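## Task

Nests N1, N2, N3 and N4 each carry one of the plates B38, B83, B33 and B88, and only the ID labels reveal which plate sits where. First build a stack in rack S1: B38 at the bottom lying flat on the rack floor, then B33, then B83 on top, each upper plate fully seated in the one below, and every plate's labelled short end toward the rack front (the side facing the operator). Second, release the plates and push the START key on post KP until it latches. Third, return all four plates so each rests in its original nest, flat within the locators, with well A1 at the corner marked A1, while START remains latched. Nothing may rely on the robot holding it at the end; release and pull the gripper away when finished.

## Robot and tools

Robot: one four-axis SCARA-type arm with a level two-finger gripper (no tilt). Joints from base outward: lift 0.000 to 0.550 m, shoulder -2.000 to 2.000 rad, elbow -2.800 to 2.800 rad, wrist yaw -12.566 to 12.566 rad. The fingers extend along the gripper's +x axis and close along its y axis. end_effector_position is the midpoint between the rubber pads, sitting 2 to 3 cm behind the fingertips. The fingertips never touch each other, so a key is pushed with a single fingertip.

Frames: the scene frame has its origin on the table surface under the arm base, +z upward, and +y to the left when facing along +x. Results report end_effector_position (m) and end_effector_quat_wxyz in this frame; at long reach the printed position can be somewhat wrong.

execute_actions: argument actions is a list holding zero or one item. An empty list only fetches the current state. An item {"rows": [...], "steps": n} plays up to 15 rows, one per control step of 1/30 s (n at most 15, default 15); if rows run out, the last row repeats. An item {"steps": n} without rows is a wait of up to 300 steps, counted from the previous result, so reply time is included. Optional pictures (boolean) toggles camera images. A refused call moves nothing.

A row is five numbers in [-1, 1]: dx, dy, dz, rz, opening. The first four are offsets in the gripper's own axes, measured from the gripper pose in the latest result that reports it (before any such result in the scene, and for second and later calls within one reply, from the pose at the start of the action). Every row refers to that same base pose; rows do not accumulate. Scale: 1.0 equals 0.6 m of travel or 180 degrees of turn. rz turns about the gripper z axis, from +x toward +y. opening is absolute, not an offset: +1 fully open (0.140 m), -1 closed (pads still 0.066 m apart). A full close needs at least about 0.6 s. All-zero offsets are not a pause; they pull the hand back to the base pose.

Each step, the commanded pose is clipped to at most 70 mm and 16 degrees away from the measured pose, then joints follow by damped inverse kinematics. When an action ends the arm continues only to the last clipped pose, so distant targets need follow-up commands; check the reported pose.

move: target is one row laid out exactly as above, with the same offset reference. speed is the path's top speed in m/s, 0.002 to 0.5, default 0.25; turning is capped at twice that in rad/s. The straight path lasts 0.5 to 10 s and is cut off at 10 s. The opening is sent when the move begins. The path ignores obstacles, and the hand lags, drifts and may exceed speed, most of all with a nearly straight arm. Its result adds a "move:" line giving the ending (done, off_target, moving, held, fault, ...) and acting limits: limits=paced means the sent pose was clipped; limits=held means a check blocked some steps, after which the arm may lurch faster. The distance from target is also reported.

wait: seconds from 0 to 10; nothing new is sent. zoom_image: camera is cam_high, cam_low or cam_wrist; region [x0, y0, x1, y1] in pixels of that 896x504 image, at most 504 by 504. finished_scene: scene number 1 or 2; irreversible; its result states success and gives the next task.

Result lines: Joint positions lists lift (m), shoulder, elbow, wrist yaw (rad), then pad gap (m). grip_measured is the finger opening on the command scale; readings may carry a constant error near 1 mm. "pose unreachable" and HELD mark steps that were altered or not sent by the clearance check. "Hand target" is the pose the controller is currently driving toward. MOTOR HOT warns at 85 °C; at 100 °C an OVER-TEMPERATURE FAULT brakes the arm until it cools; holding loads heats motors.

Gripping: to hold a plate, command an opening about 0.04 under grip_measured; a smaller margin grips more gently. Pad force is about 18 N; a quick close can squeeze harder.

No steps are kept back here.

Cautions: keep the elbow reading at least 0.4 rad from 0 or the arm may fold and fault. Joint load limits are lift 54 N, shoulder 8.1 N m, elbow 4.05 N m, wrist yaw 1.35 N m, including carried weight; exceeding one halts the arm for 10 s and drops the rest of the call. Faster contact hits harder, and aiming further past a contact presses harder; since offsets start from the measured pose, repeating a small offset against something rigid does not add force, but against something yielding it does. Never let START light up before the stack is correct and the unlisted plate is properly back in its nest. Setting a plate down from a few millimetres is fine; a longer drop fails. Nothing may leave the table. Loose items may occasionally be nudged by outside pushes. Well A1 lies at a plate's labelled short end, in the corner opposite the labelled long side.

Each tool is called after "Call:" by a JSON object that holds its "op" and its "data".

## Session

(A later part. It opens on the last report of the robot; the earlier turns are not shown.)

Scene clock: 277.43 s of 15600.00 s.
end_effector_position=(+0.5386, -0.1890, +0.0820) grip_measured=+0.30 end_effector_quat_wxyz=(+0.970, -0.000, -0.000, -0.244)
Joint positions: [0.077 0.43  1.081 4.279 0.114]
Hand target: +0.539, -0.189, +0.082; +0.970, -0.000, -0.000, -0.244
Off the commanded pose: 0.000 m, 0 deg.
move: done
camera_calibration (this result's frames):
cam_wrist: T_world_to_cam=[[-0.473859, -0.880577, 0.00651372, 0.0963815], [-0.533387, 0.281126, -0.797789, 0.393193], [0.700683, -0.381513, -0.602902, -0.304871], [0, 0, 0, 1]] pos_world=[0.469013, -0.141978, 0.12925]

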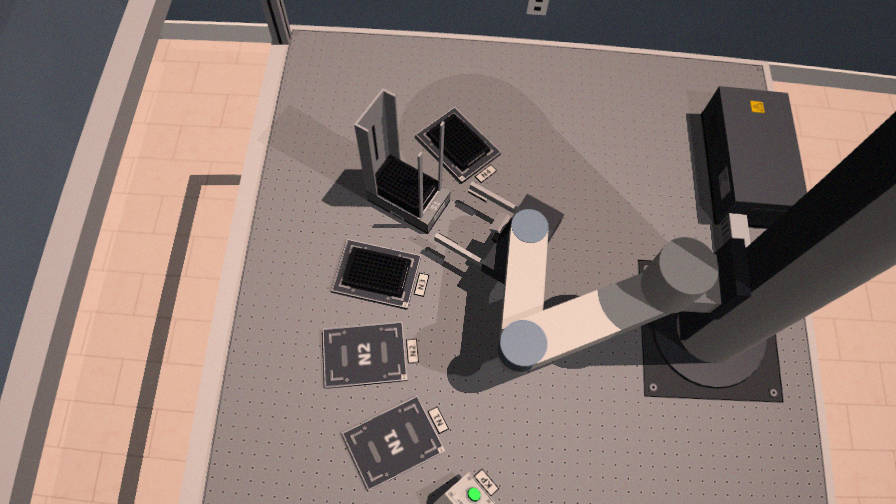

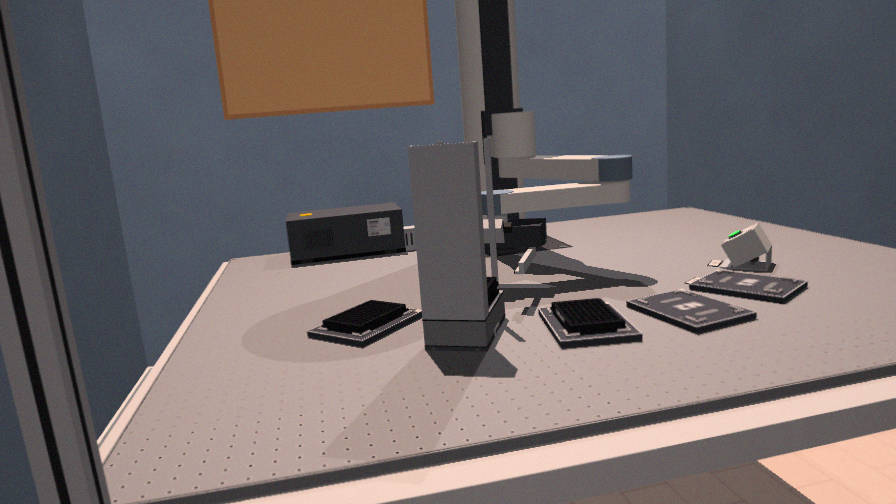

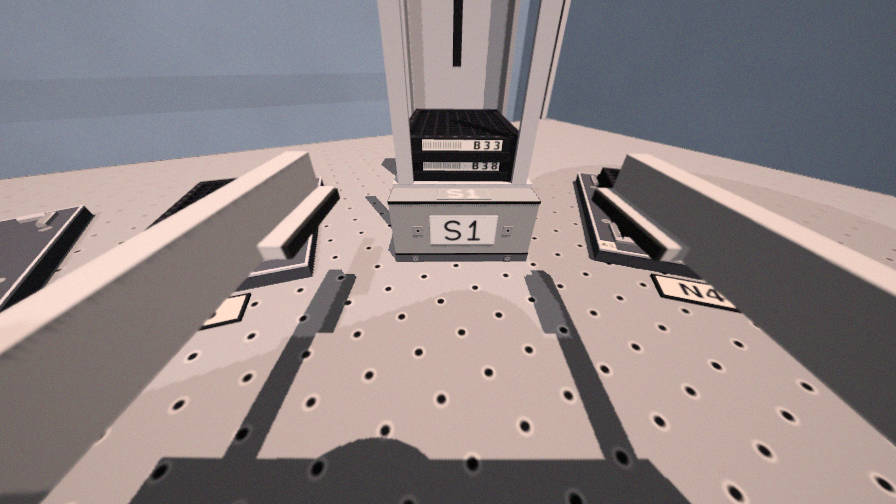

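Call:
{"op": "move", "data": {"target": [0.2498,-0.0004,0.0005,0,0.3], "speed": 0.2}}

Call:
{"op": "move", "data": {"target": [0,0,0,0,-0.4]}}

Call:
{"op": "move", "data": {"target": [0,0,0,0,-0.55]}}

Call:
{"op": "move", "data": {"target": [0,0,0.43,0,-0.55], "speed": 0.15}}

Call:
{"op": "move", "data": {"target": [-0.4507,0.7619,0,0.325,-0.55], "speed": 0.3}}

Call:
{"op": "move", "data": {"target": [0,0,-0.495,0,-0.55]}}

Scene clock: 286.73 s of 15600.00 s.
end_effector_position=(+0.6705, -0.2601, +0.0823) grip_measured=+0.30 end_effector_quat_wxyz=(+0.970, -0.000, -0.000, -0.244)
Joint positions: [0.077 0.097 1.874 3.82  0.114]
Hand target: +0.671, -0.260, +0.082; +0.970, -0.000, -0.000, -0.244
Off the commanded pose: 0.000 m, 0 deg.
After step 90, 5.13 s passed at rest.
move: done
camera_calibration (this result's frames):
cam_wrist: T_world_to_cam=[[-0.473776, -0.880621, 0.00651372, 0.096236], [-0.533413, 0.281076, -0.797789, 0.483742], [0.700719, -0.381448, -0.602902, -0.424302], [0, 0, 0, 1]] pos_world=[0.600945, -0.21307, 0.129485]

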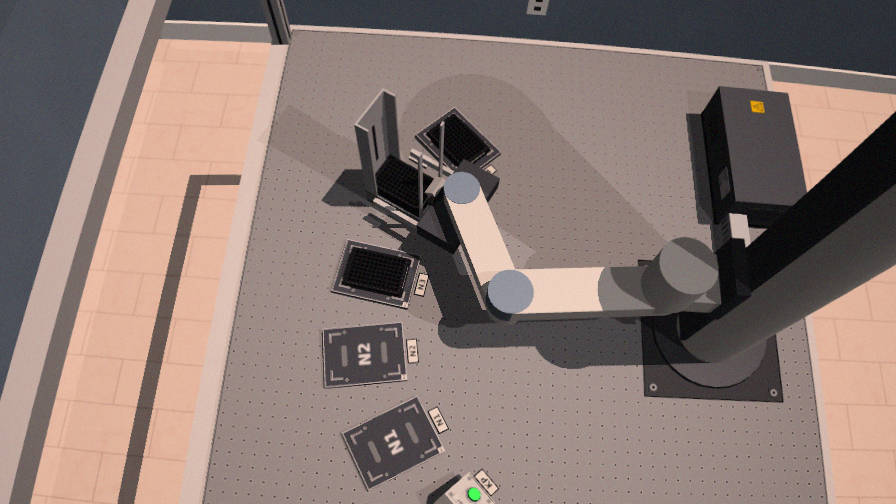

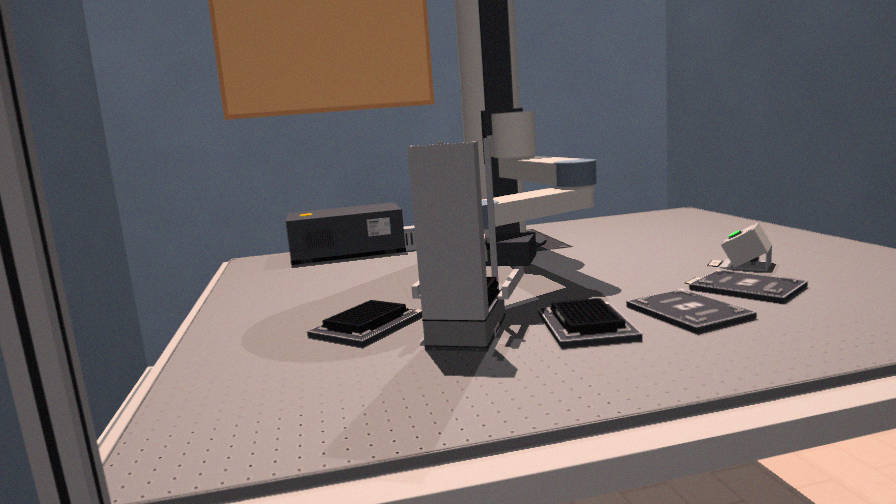

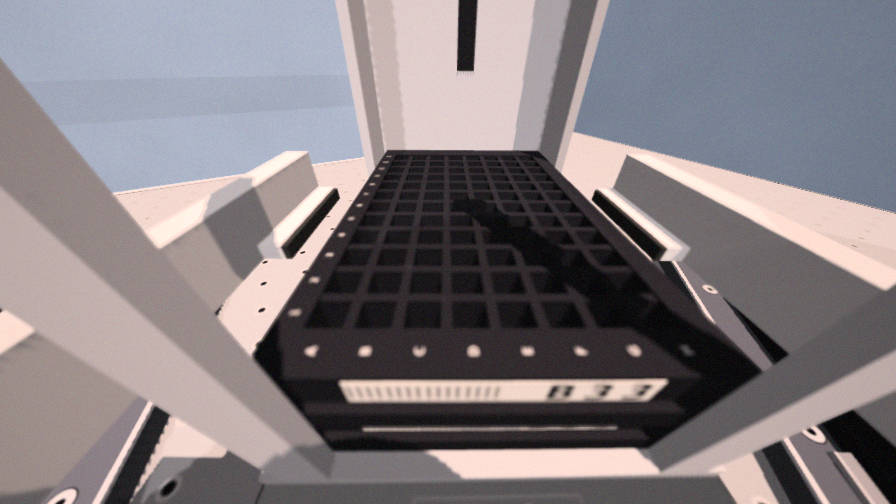

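Scene clock: 287.23 s of 15600.00 s.
end_effector_position=(+0.6705, -0.2601, +0.0823) grip_measured=-0.40 end_effector_quat_wxyz=(+0.970, -0.000, -0.000, -0.244)
Joint positions: [0.077 0.097 1.874 3.82  0.088]
Hand target: +0.671, -0.260, +0.082; +0.970, -0.000, -0.000, -0.244
Off the commanded pose: 0.000 m, 0 deg.
move: done
camera_calibration (this result's frames):
cam_wrist: T_world_to_cam=[[-0.473782, -0.880618, 0.00651372, 0.0962386], [-0.533411, 0.28108, -0.797789, 0.483742], [0.700716, -0.381453, -0.602902, -0.424301], [0, 0, 0, 1]] pos_world=[0.600944, -0.213072, 0.129485]

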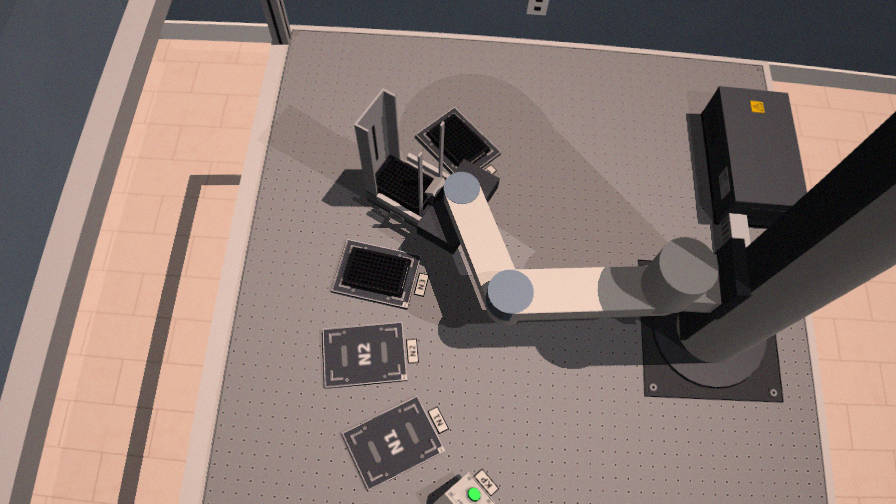

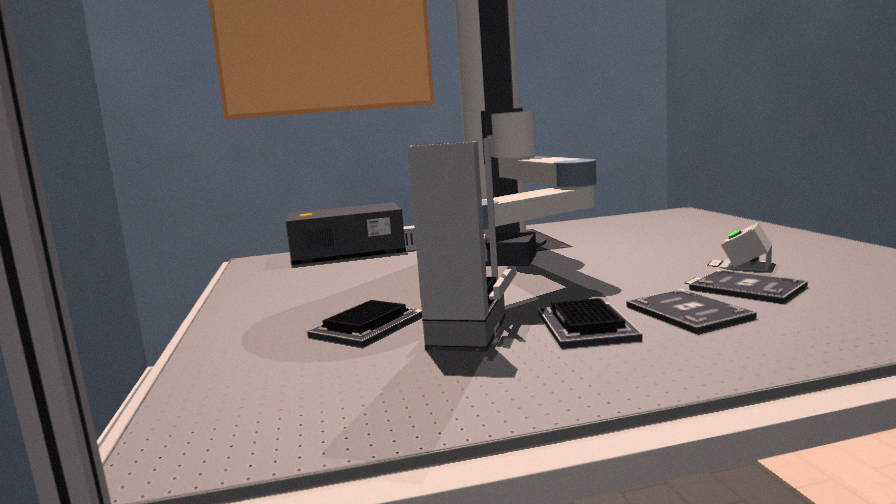

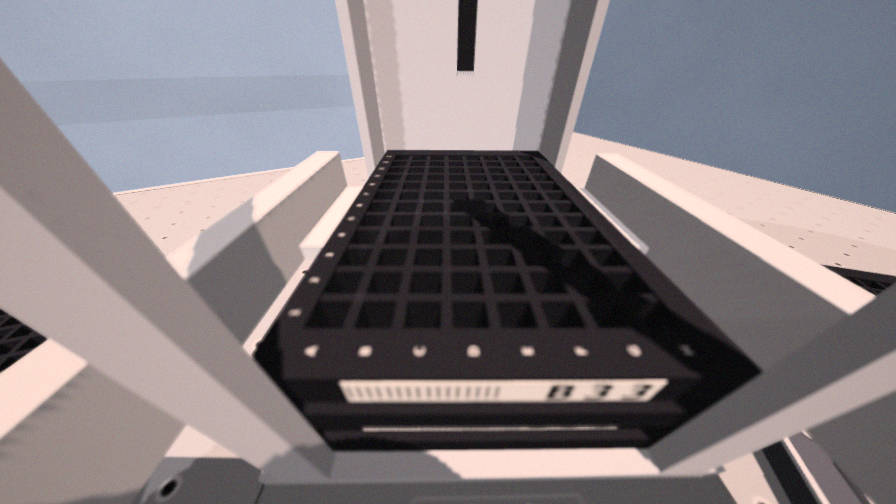

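Scene clock: 287.73 s of 15600.00 s.
end_effector_position=(+0.6705, -0.2601, +0.0823) grip_measured=-0.49 end_effector_quat_wxyz=(+0.970, -0.000, -0.000, -0.244)
Joint positions: [0.077 0.097 1.874 3.82  0.085]
Hand target: +0.671, -0.260, +0.082; +0.970, -0.000, -0.000, -0.244
Off the commanded pose: 0.000 m, 0 deg.
move: done
camera_calibration (this result's frames):
cam_wrist: T_world_to_cam=[[-0.473773, -0.880623, 0.00651372, 0.0962285], [-0.533414, 0.281074, -0.797789, 0.483741], [0.70072, -0.381445, -0.602902, -0.4243], [0, 0, 0, 1]] pos_world=[0.600941, -0.213073, 0.129485]

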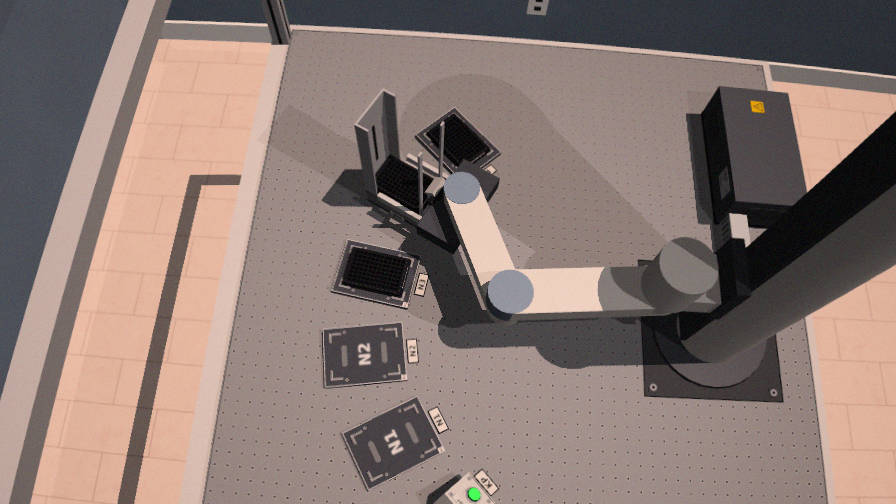

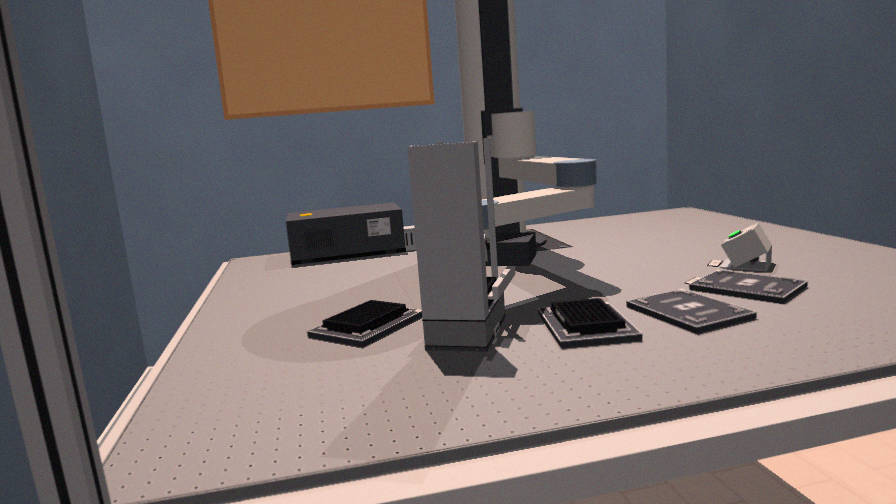

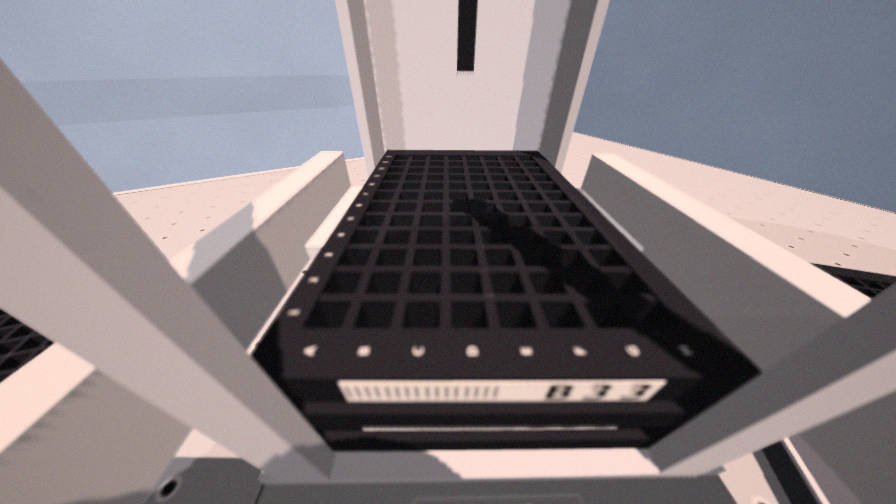

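Scene clock: 289.80 s of 15600.00 s.
end_effector_position=(+0.6706, -0.2600, +0.3403) grip_measured=-0.49 end_effector_quat_wxyz=(+0.970, -0.000, -0.000, -0.244)
Joint positions: [0.335 0.097 1.874 3.82  0.085]
Hand target: +0.671, -0.260, +0.340; +0.970, -0.000, -0.000, -0.244
Off the commanded pose: 0.000 m, 0 deg.
move: done
camera_calibration (this result's frames):
cam_wrist: T_world_to_cam=[[-0.473688, -0.880669, 0.00651372, 0.0944964], [-0.533441, 0.281023, -0.797789, 0.689619], [0.700757, -0.381377, -0.602902, -0.268728], [0, 0, 0, 1]] pos_world=[0.600946, -0.213065, 0.387539]

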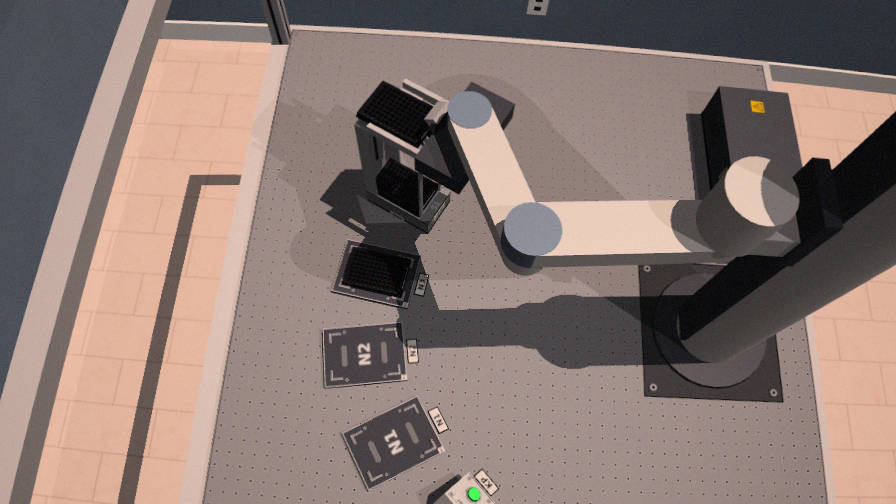

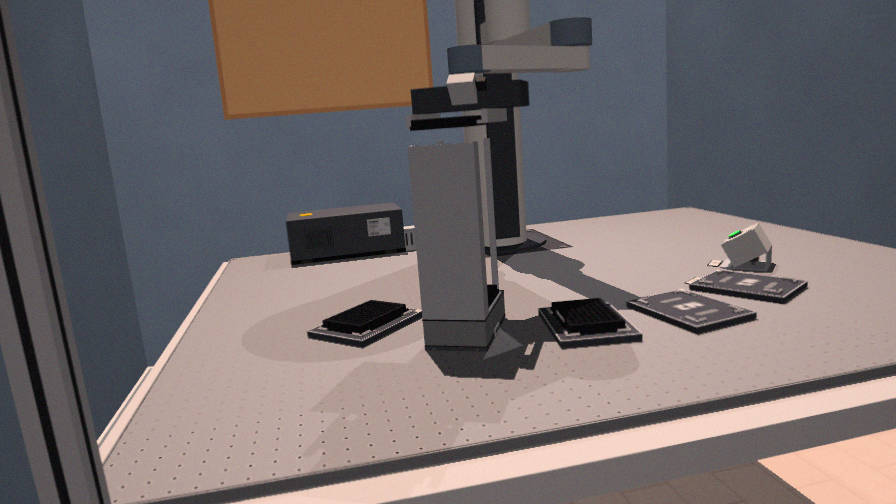

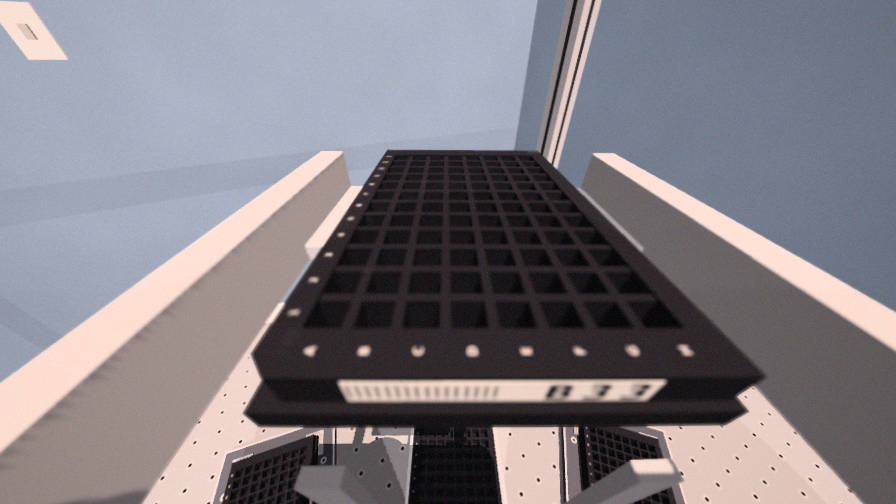

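Scene clock: 291.93 s of 15600.00 s.
end_effector_position=(+0.6482, +0.2708, +0.3403) grip_measured=-0.49 end_effector_quat_wxyz=(+0.965, -0.000, -0.000, +0.261)
Joint positions: [0.335 1.134 1.782 3.896 0.085]
Hand target: +0.648, +0.271, +0.340; +0.965, -0.000, -0.000, +0.261
Off the commanded pose: 0.000 m, 0 deg.
move: done
camera_calibration (this result's frames):
cam_wrist: T_world_to_cam=[[0.503866, -0.863757, 0.00651372, -0.0868012], [-0.518165, -0.308283, -0.797789, 0.678201], [0.691104, 0.398603, -0.602902, -0.25558], [0, 0, 0, 1]] pos_world=[0.571788, 0.235978, 0.387536]

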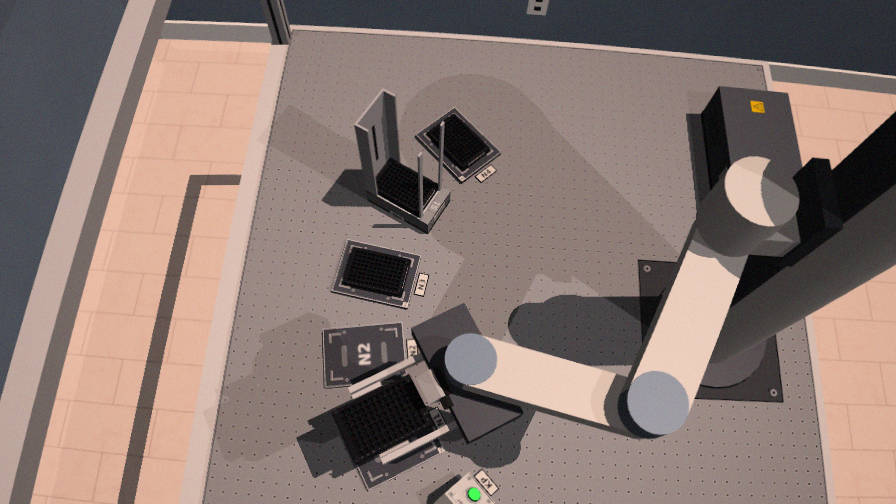

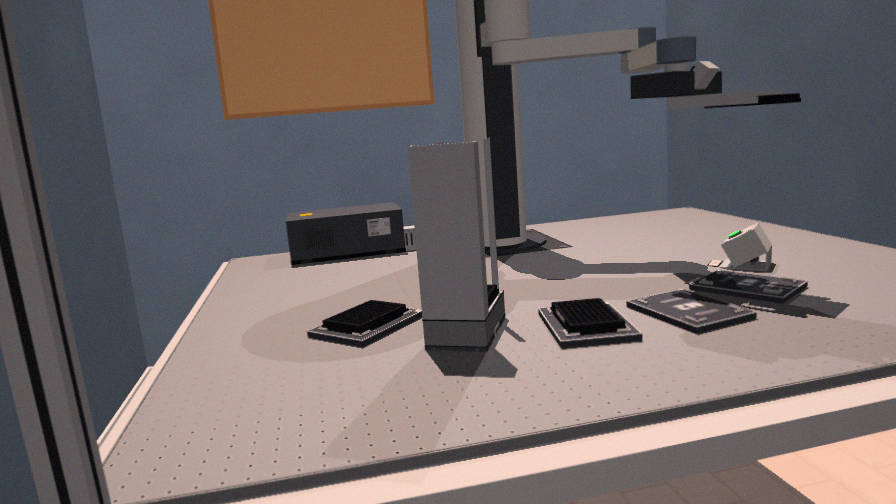

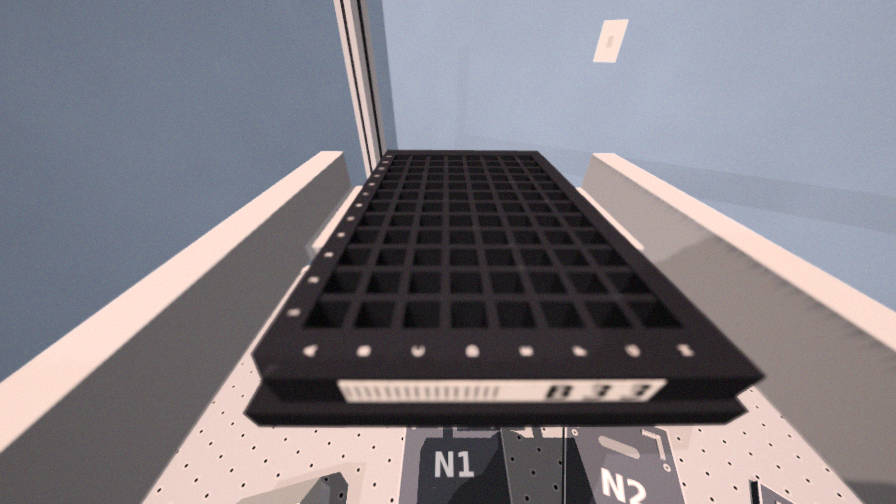

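Scene clock: 293.53 s of 15600.00 s.
end_effector_position=(+0.6482, +0.2708, +0.0433) grip_measured=-0.49 end_effector_quat_wxyz=(+0.965, -0.000, -0.000, +0.261)
Joint positions: [0.038 1.134 1.782 3.896 0.085]
Hand target: +0.648, +0.271, +0.043; +0.965, -0.000, -0.000, +0.261
Off the commanded pose: 0.000 m, 0 deg.
move: done
camera_calibration (this result's frames):
cam_wrist: T_world_to_cam=[[0.503836, -0.863775, 0.00651372, -0.0848556], [-0.518175, -0.308265, -0.797789, 0.441193], [0.691118, 0.398579, -0.602902, -0.43469], [0, 0, 0, 1]] pos_world=[0.571791, 0.235967, 0.0904562]

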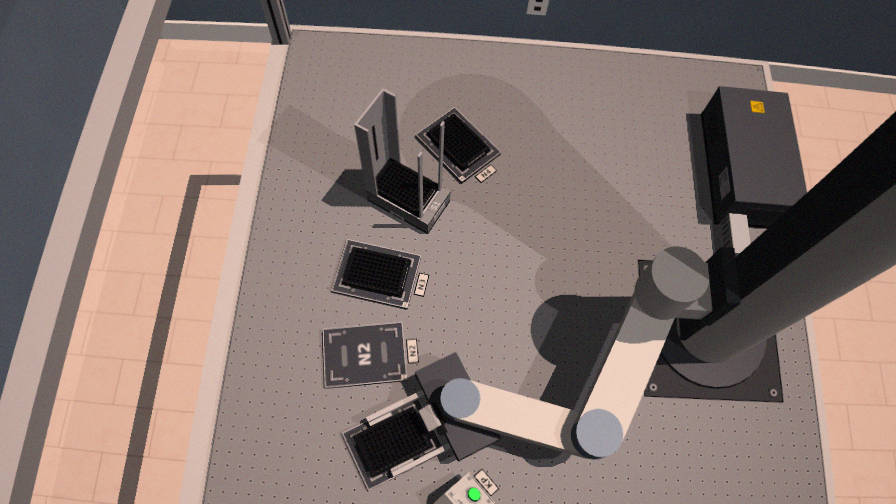

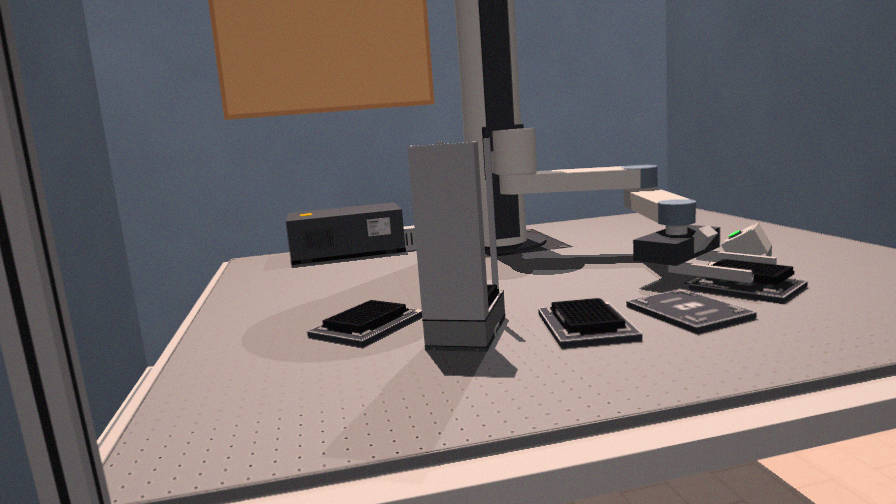

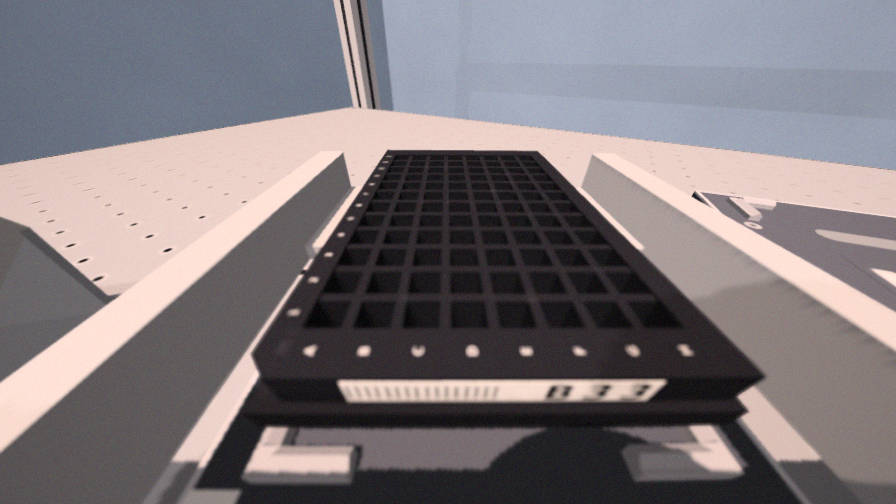

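Call:
{"op": "move", "data": {"target": [0,-0.0005,-0.0212,0,-0.55], "speed": 0.012}}

Call:
{"op": "move", "data": {"target": [0,0,0,0,0.3]}}

Call:
{"op": "move", "data": {"target": [0,0,0.065,0,0.3]}}

Call:
{"op": "move", "data": {"target": [-0.5448,-0.5693,0,-0.3252,0.3], "speed": 0.35}}

Scene clock: 300.47 s of 15600.00 s.
end_effector_position=(+0.6484, +0.2705, +0.0305) grip_measured=-0.49 end_effector_quat_wxyz=(+0.965, -0.000, -0.000, +0.261)
Joint positions: [0.026 1.134 1.782 3.896 0.085]
Hand target: +0.648, +0.271, +0.031; +0.965, -0.000, -0.000, +0.261
Off the commanded pose: 0.000 m, 0 deg.
After step 90, 2.67 s passed at rest.
move: done
camera_calibration (this result's frames):
cam_wrist: T_world_to_cam=[[0.503473, -0.863987, 0.00651372, -0.0848316], [-0.518305, -0.308048, -0.797789, 0.431045], [0.691285, 0.398289, -0.602902, -0.442379], [0, 0, 0, 1]] pos_world=[0.571933, 0.235683, 0.0777244]

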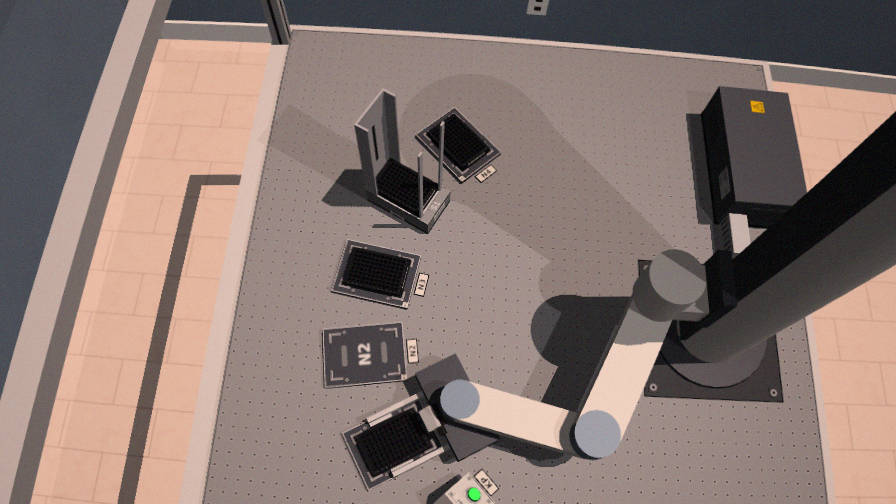

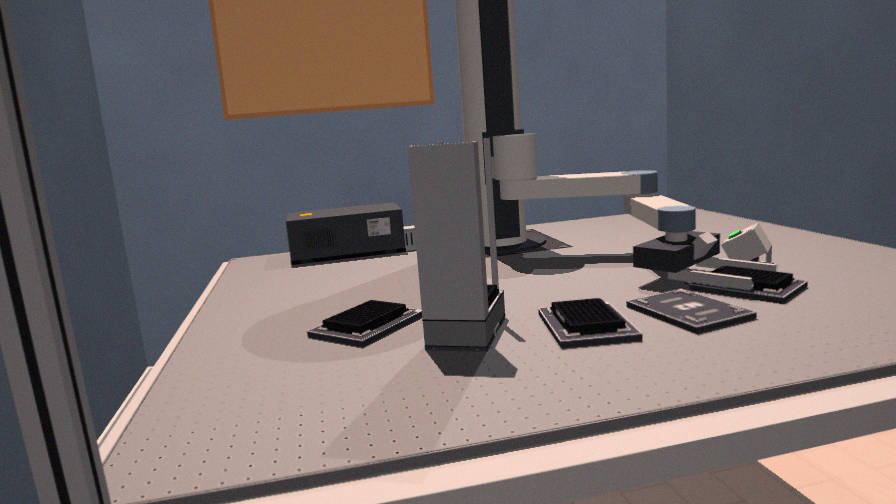

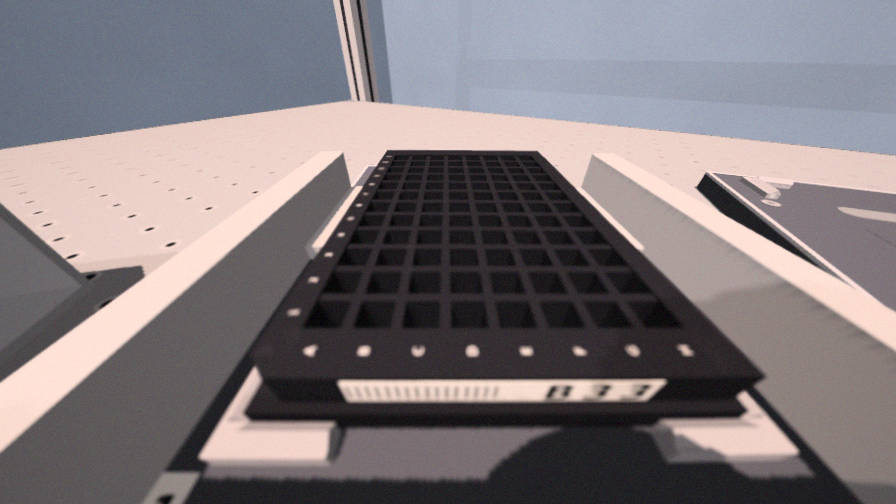

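Scene clock: 300.97 s of 15600.00 s.
end_effector_position=(+0.6484, +0.2705, +0.0305) grip_measured=+0.30 end_effector_quat_wxyz=(+0.965, -0.000, -0.000, +0.261)
Joint positions: [0.026 1.134 1.782 3.896 0.114]
Hand target: +0.648, +0.270, +0.031; +0.965, -0.000, -0.000, +0.261
Off the commanded pose: 0.000 m, 0 deg.
move: done
camera_calibration (this result's frames):
cam_wrist: T_world_to_cam=[[0.503476, -0.863985, 0.00651372, -0.084834], [-0.518304, -0.308049, -0.797789, 0.431044], [0.691284, 0.398291, -0.602902, -0.442378], [0, 0, 0, 1]] pos_world=[0.571933, 0.235683, 0.0777244]

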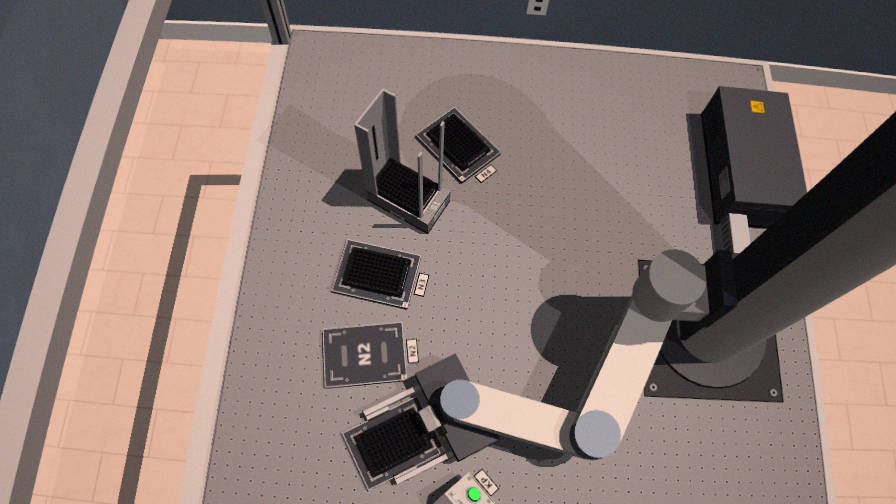

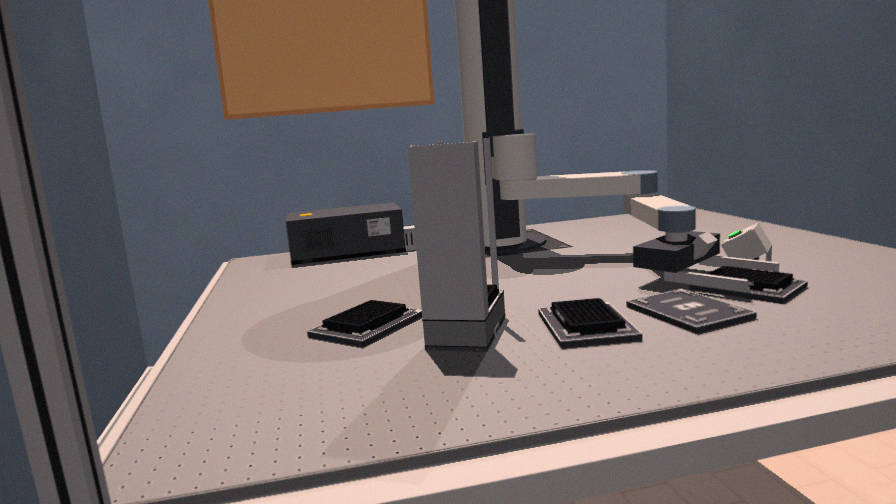

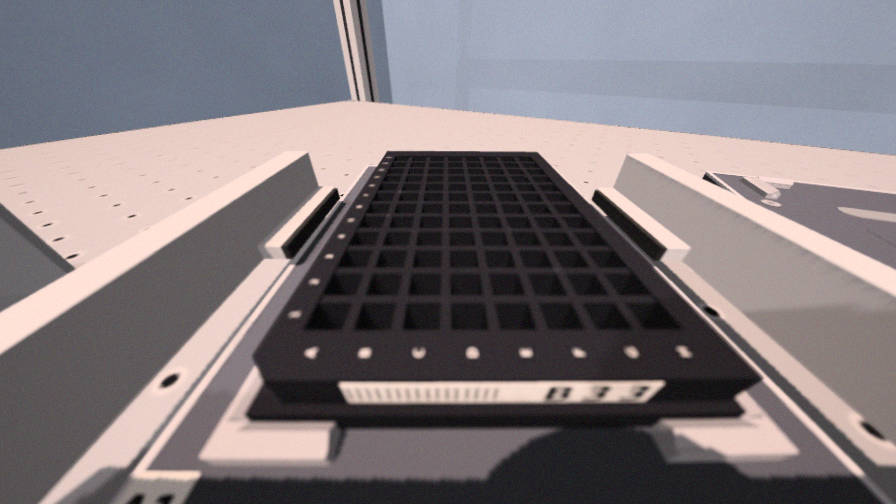

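Scene clock: 301.67 s of 15600.00 s.
end_effector_position=(+0.6484, +0.2705, +0.0696) grip_measured=+0.30 end_effector_quat_wxyz=(+0.965, -0.000, -0.000, +0.261)
Joint positions: [0.065 1.134 1.782 3.896 0.114]
Hand target: +0.648, +0.270, +0.070; +0.965, -0.000, -0.000, +0.261
Off the commanded pose: 0.000 m, 0 deg.
move: done
camera_calibration (this result's frames):
cam_wrist: T_world_to_cam=[[0.503498, -0.863972, 0.00651372, -0.0850984], [-0.518296, -0.308063, -0.797789, 0.462213], [0.691274, 0.398309, -0.602902, -0.418826], [0, 0, 0, 1]] pos_world=[0.571933, 0.23569, 0.116791]

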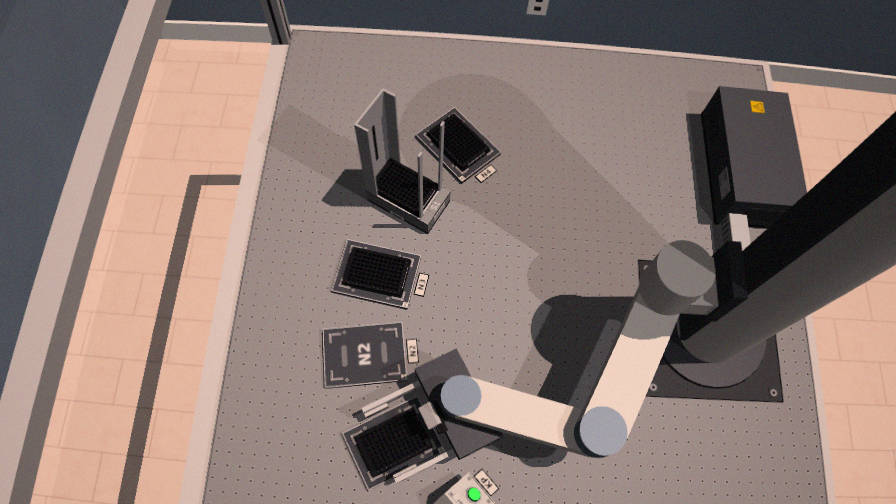

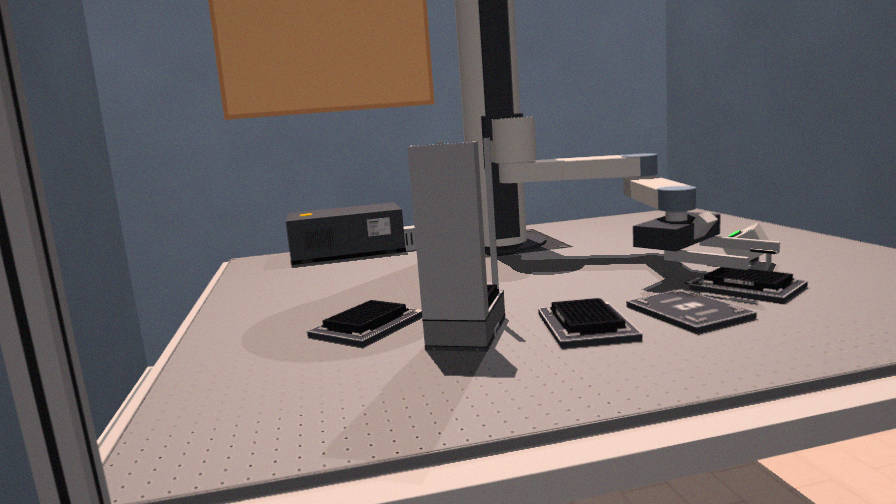

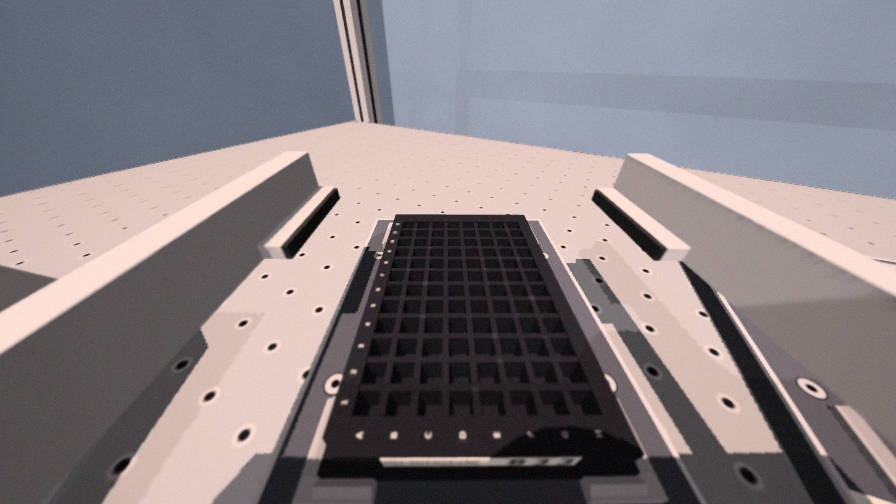

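Scene clock: 303.60 s of 15600.00 s.
end_effector_position=(+0.5385, -0.1895, +0.0696) grip_measured=+0.30 end_effector_quat_wxyz=(+0.970, -0.000, -0.000, -0.244)
Joint positions: [0.065 0.429 1.082 4.28  0.114]
Hand target: +0.539, -0.189, +0.070; +0.970, -0.000, -0.000, -0.244
Off the commanded pose: 0.000 m, 0 deg.
move: done
camera_calibration (this result's frames):
cam_wrist: T_world_to_cam=[[-0.474156, -0.880417, 0.00651372, 0.0961684], [-0.533292, 0.281306, -0.797789, 0.383298], [0.700554, -0.38175, -0.602902, -0.312465], [0, 0, 0, 1]] pos_world=[0.468907, -0.142439, 0.116778]

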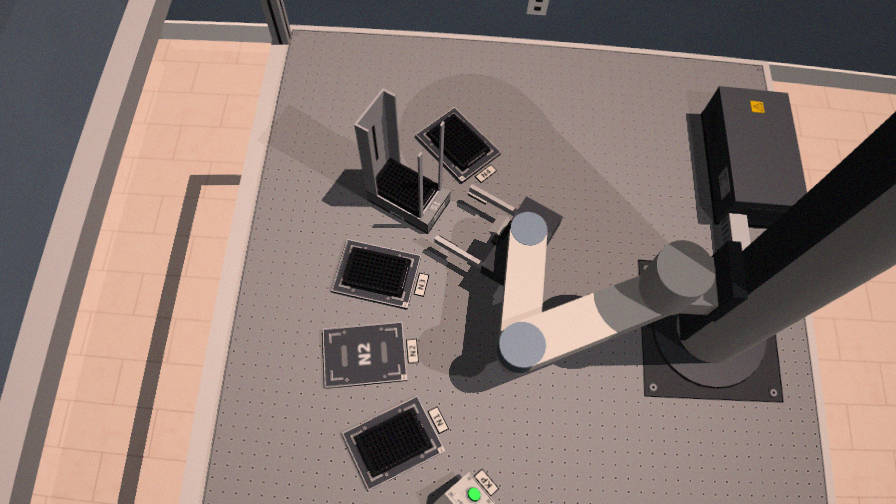

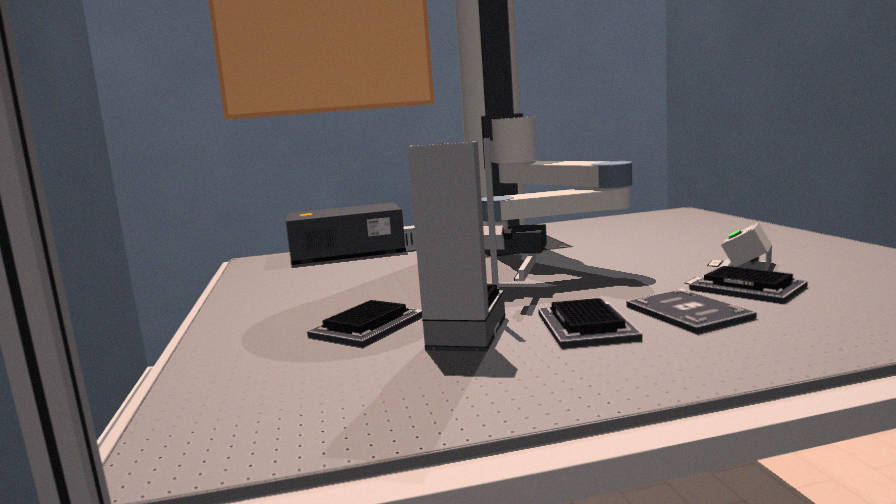

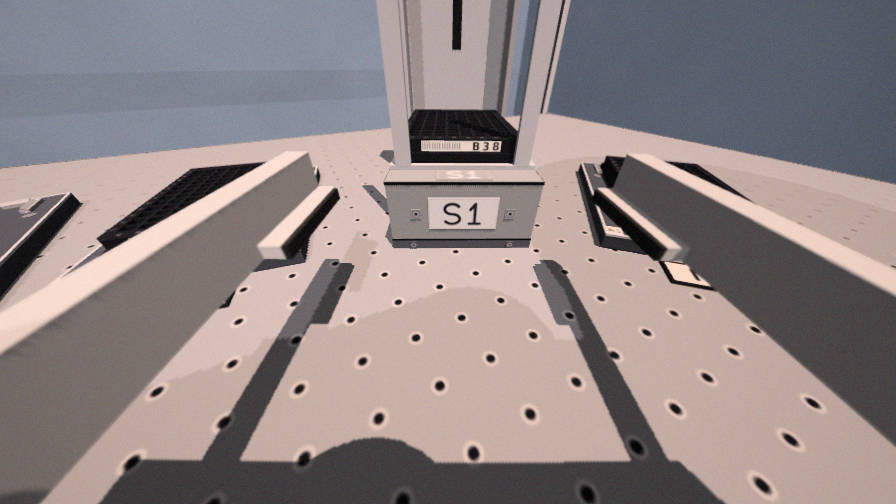

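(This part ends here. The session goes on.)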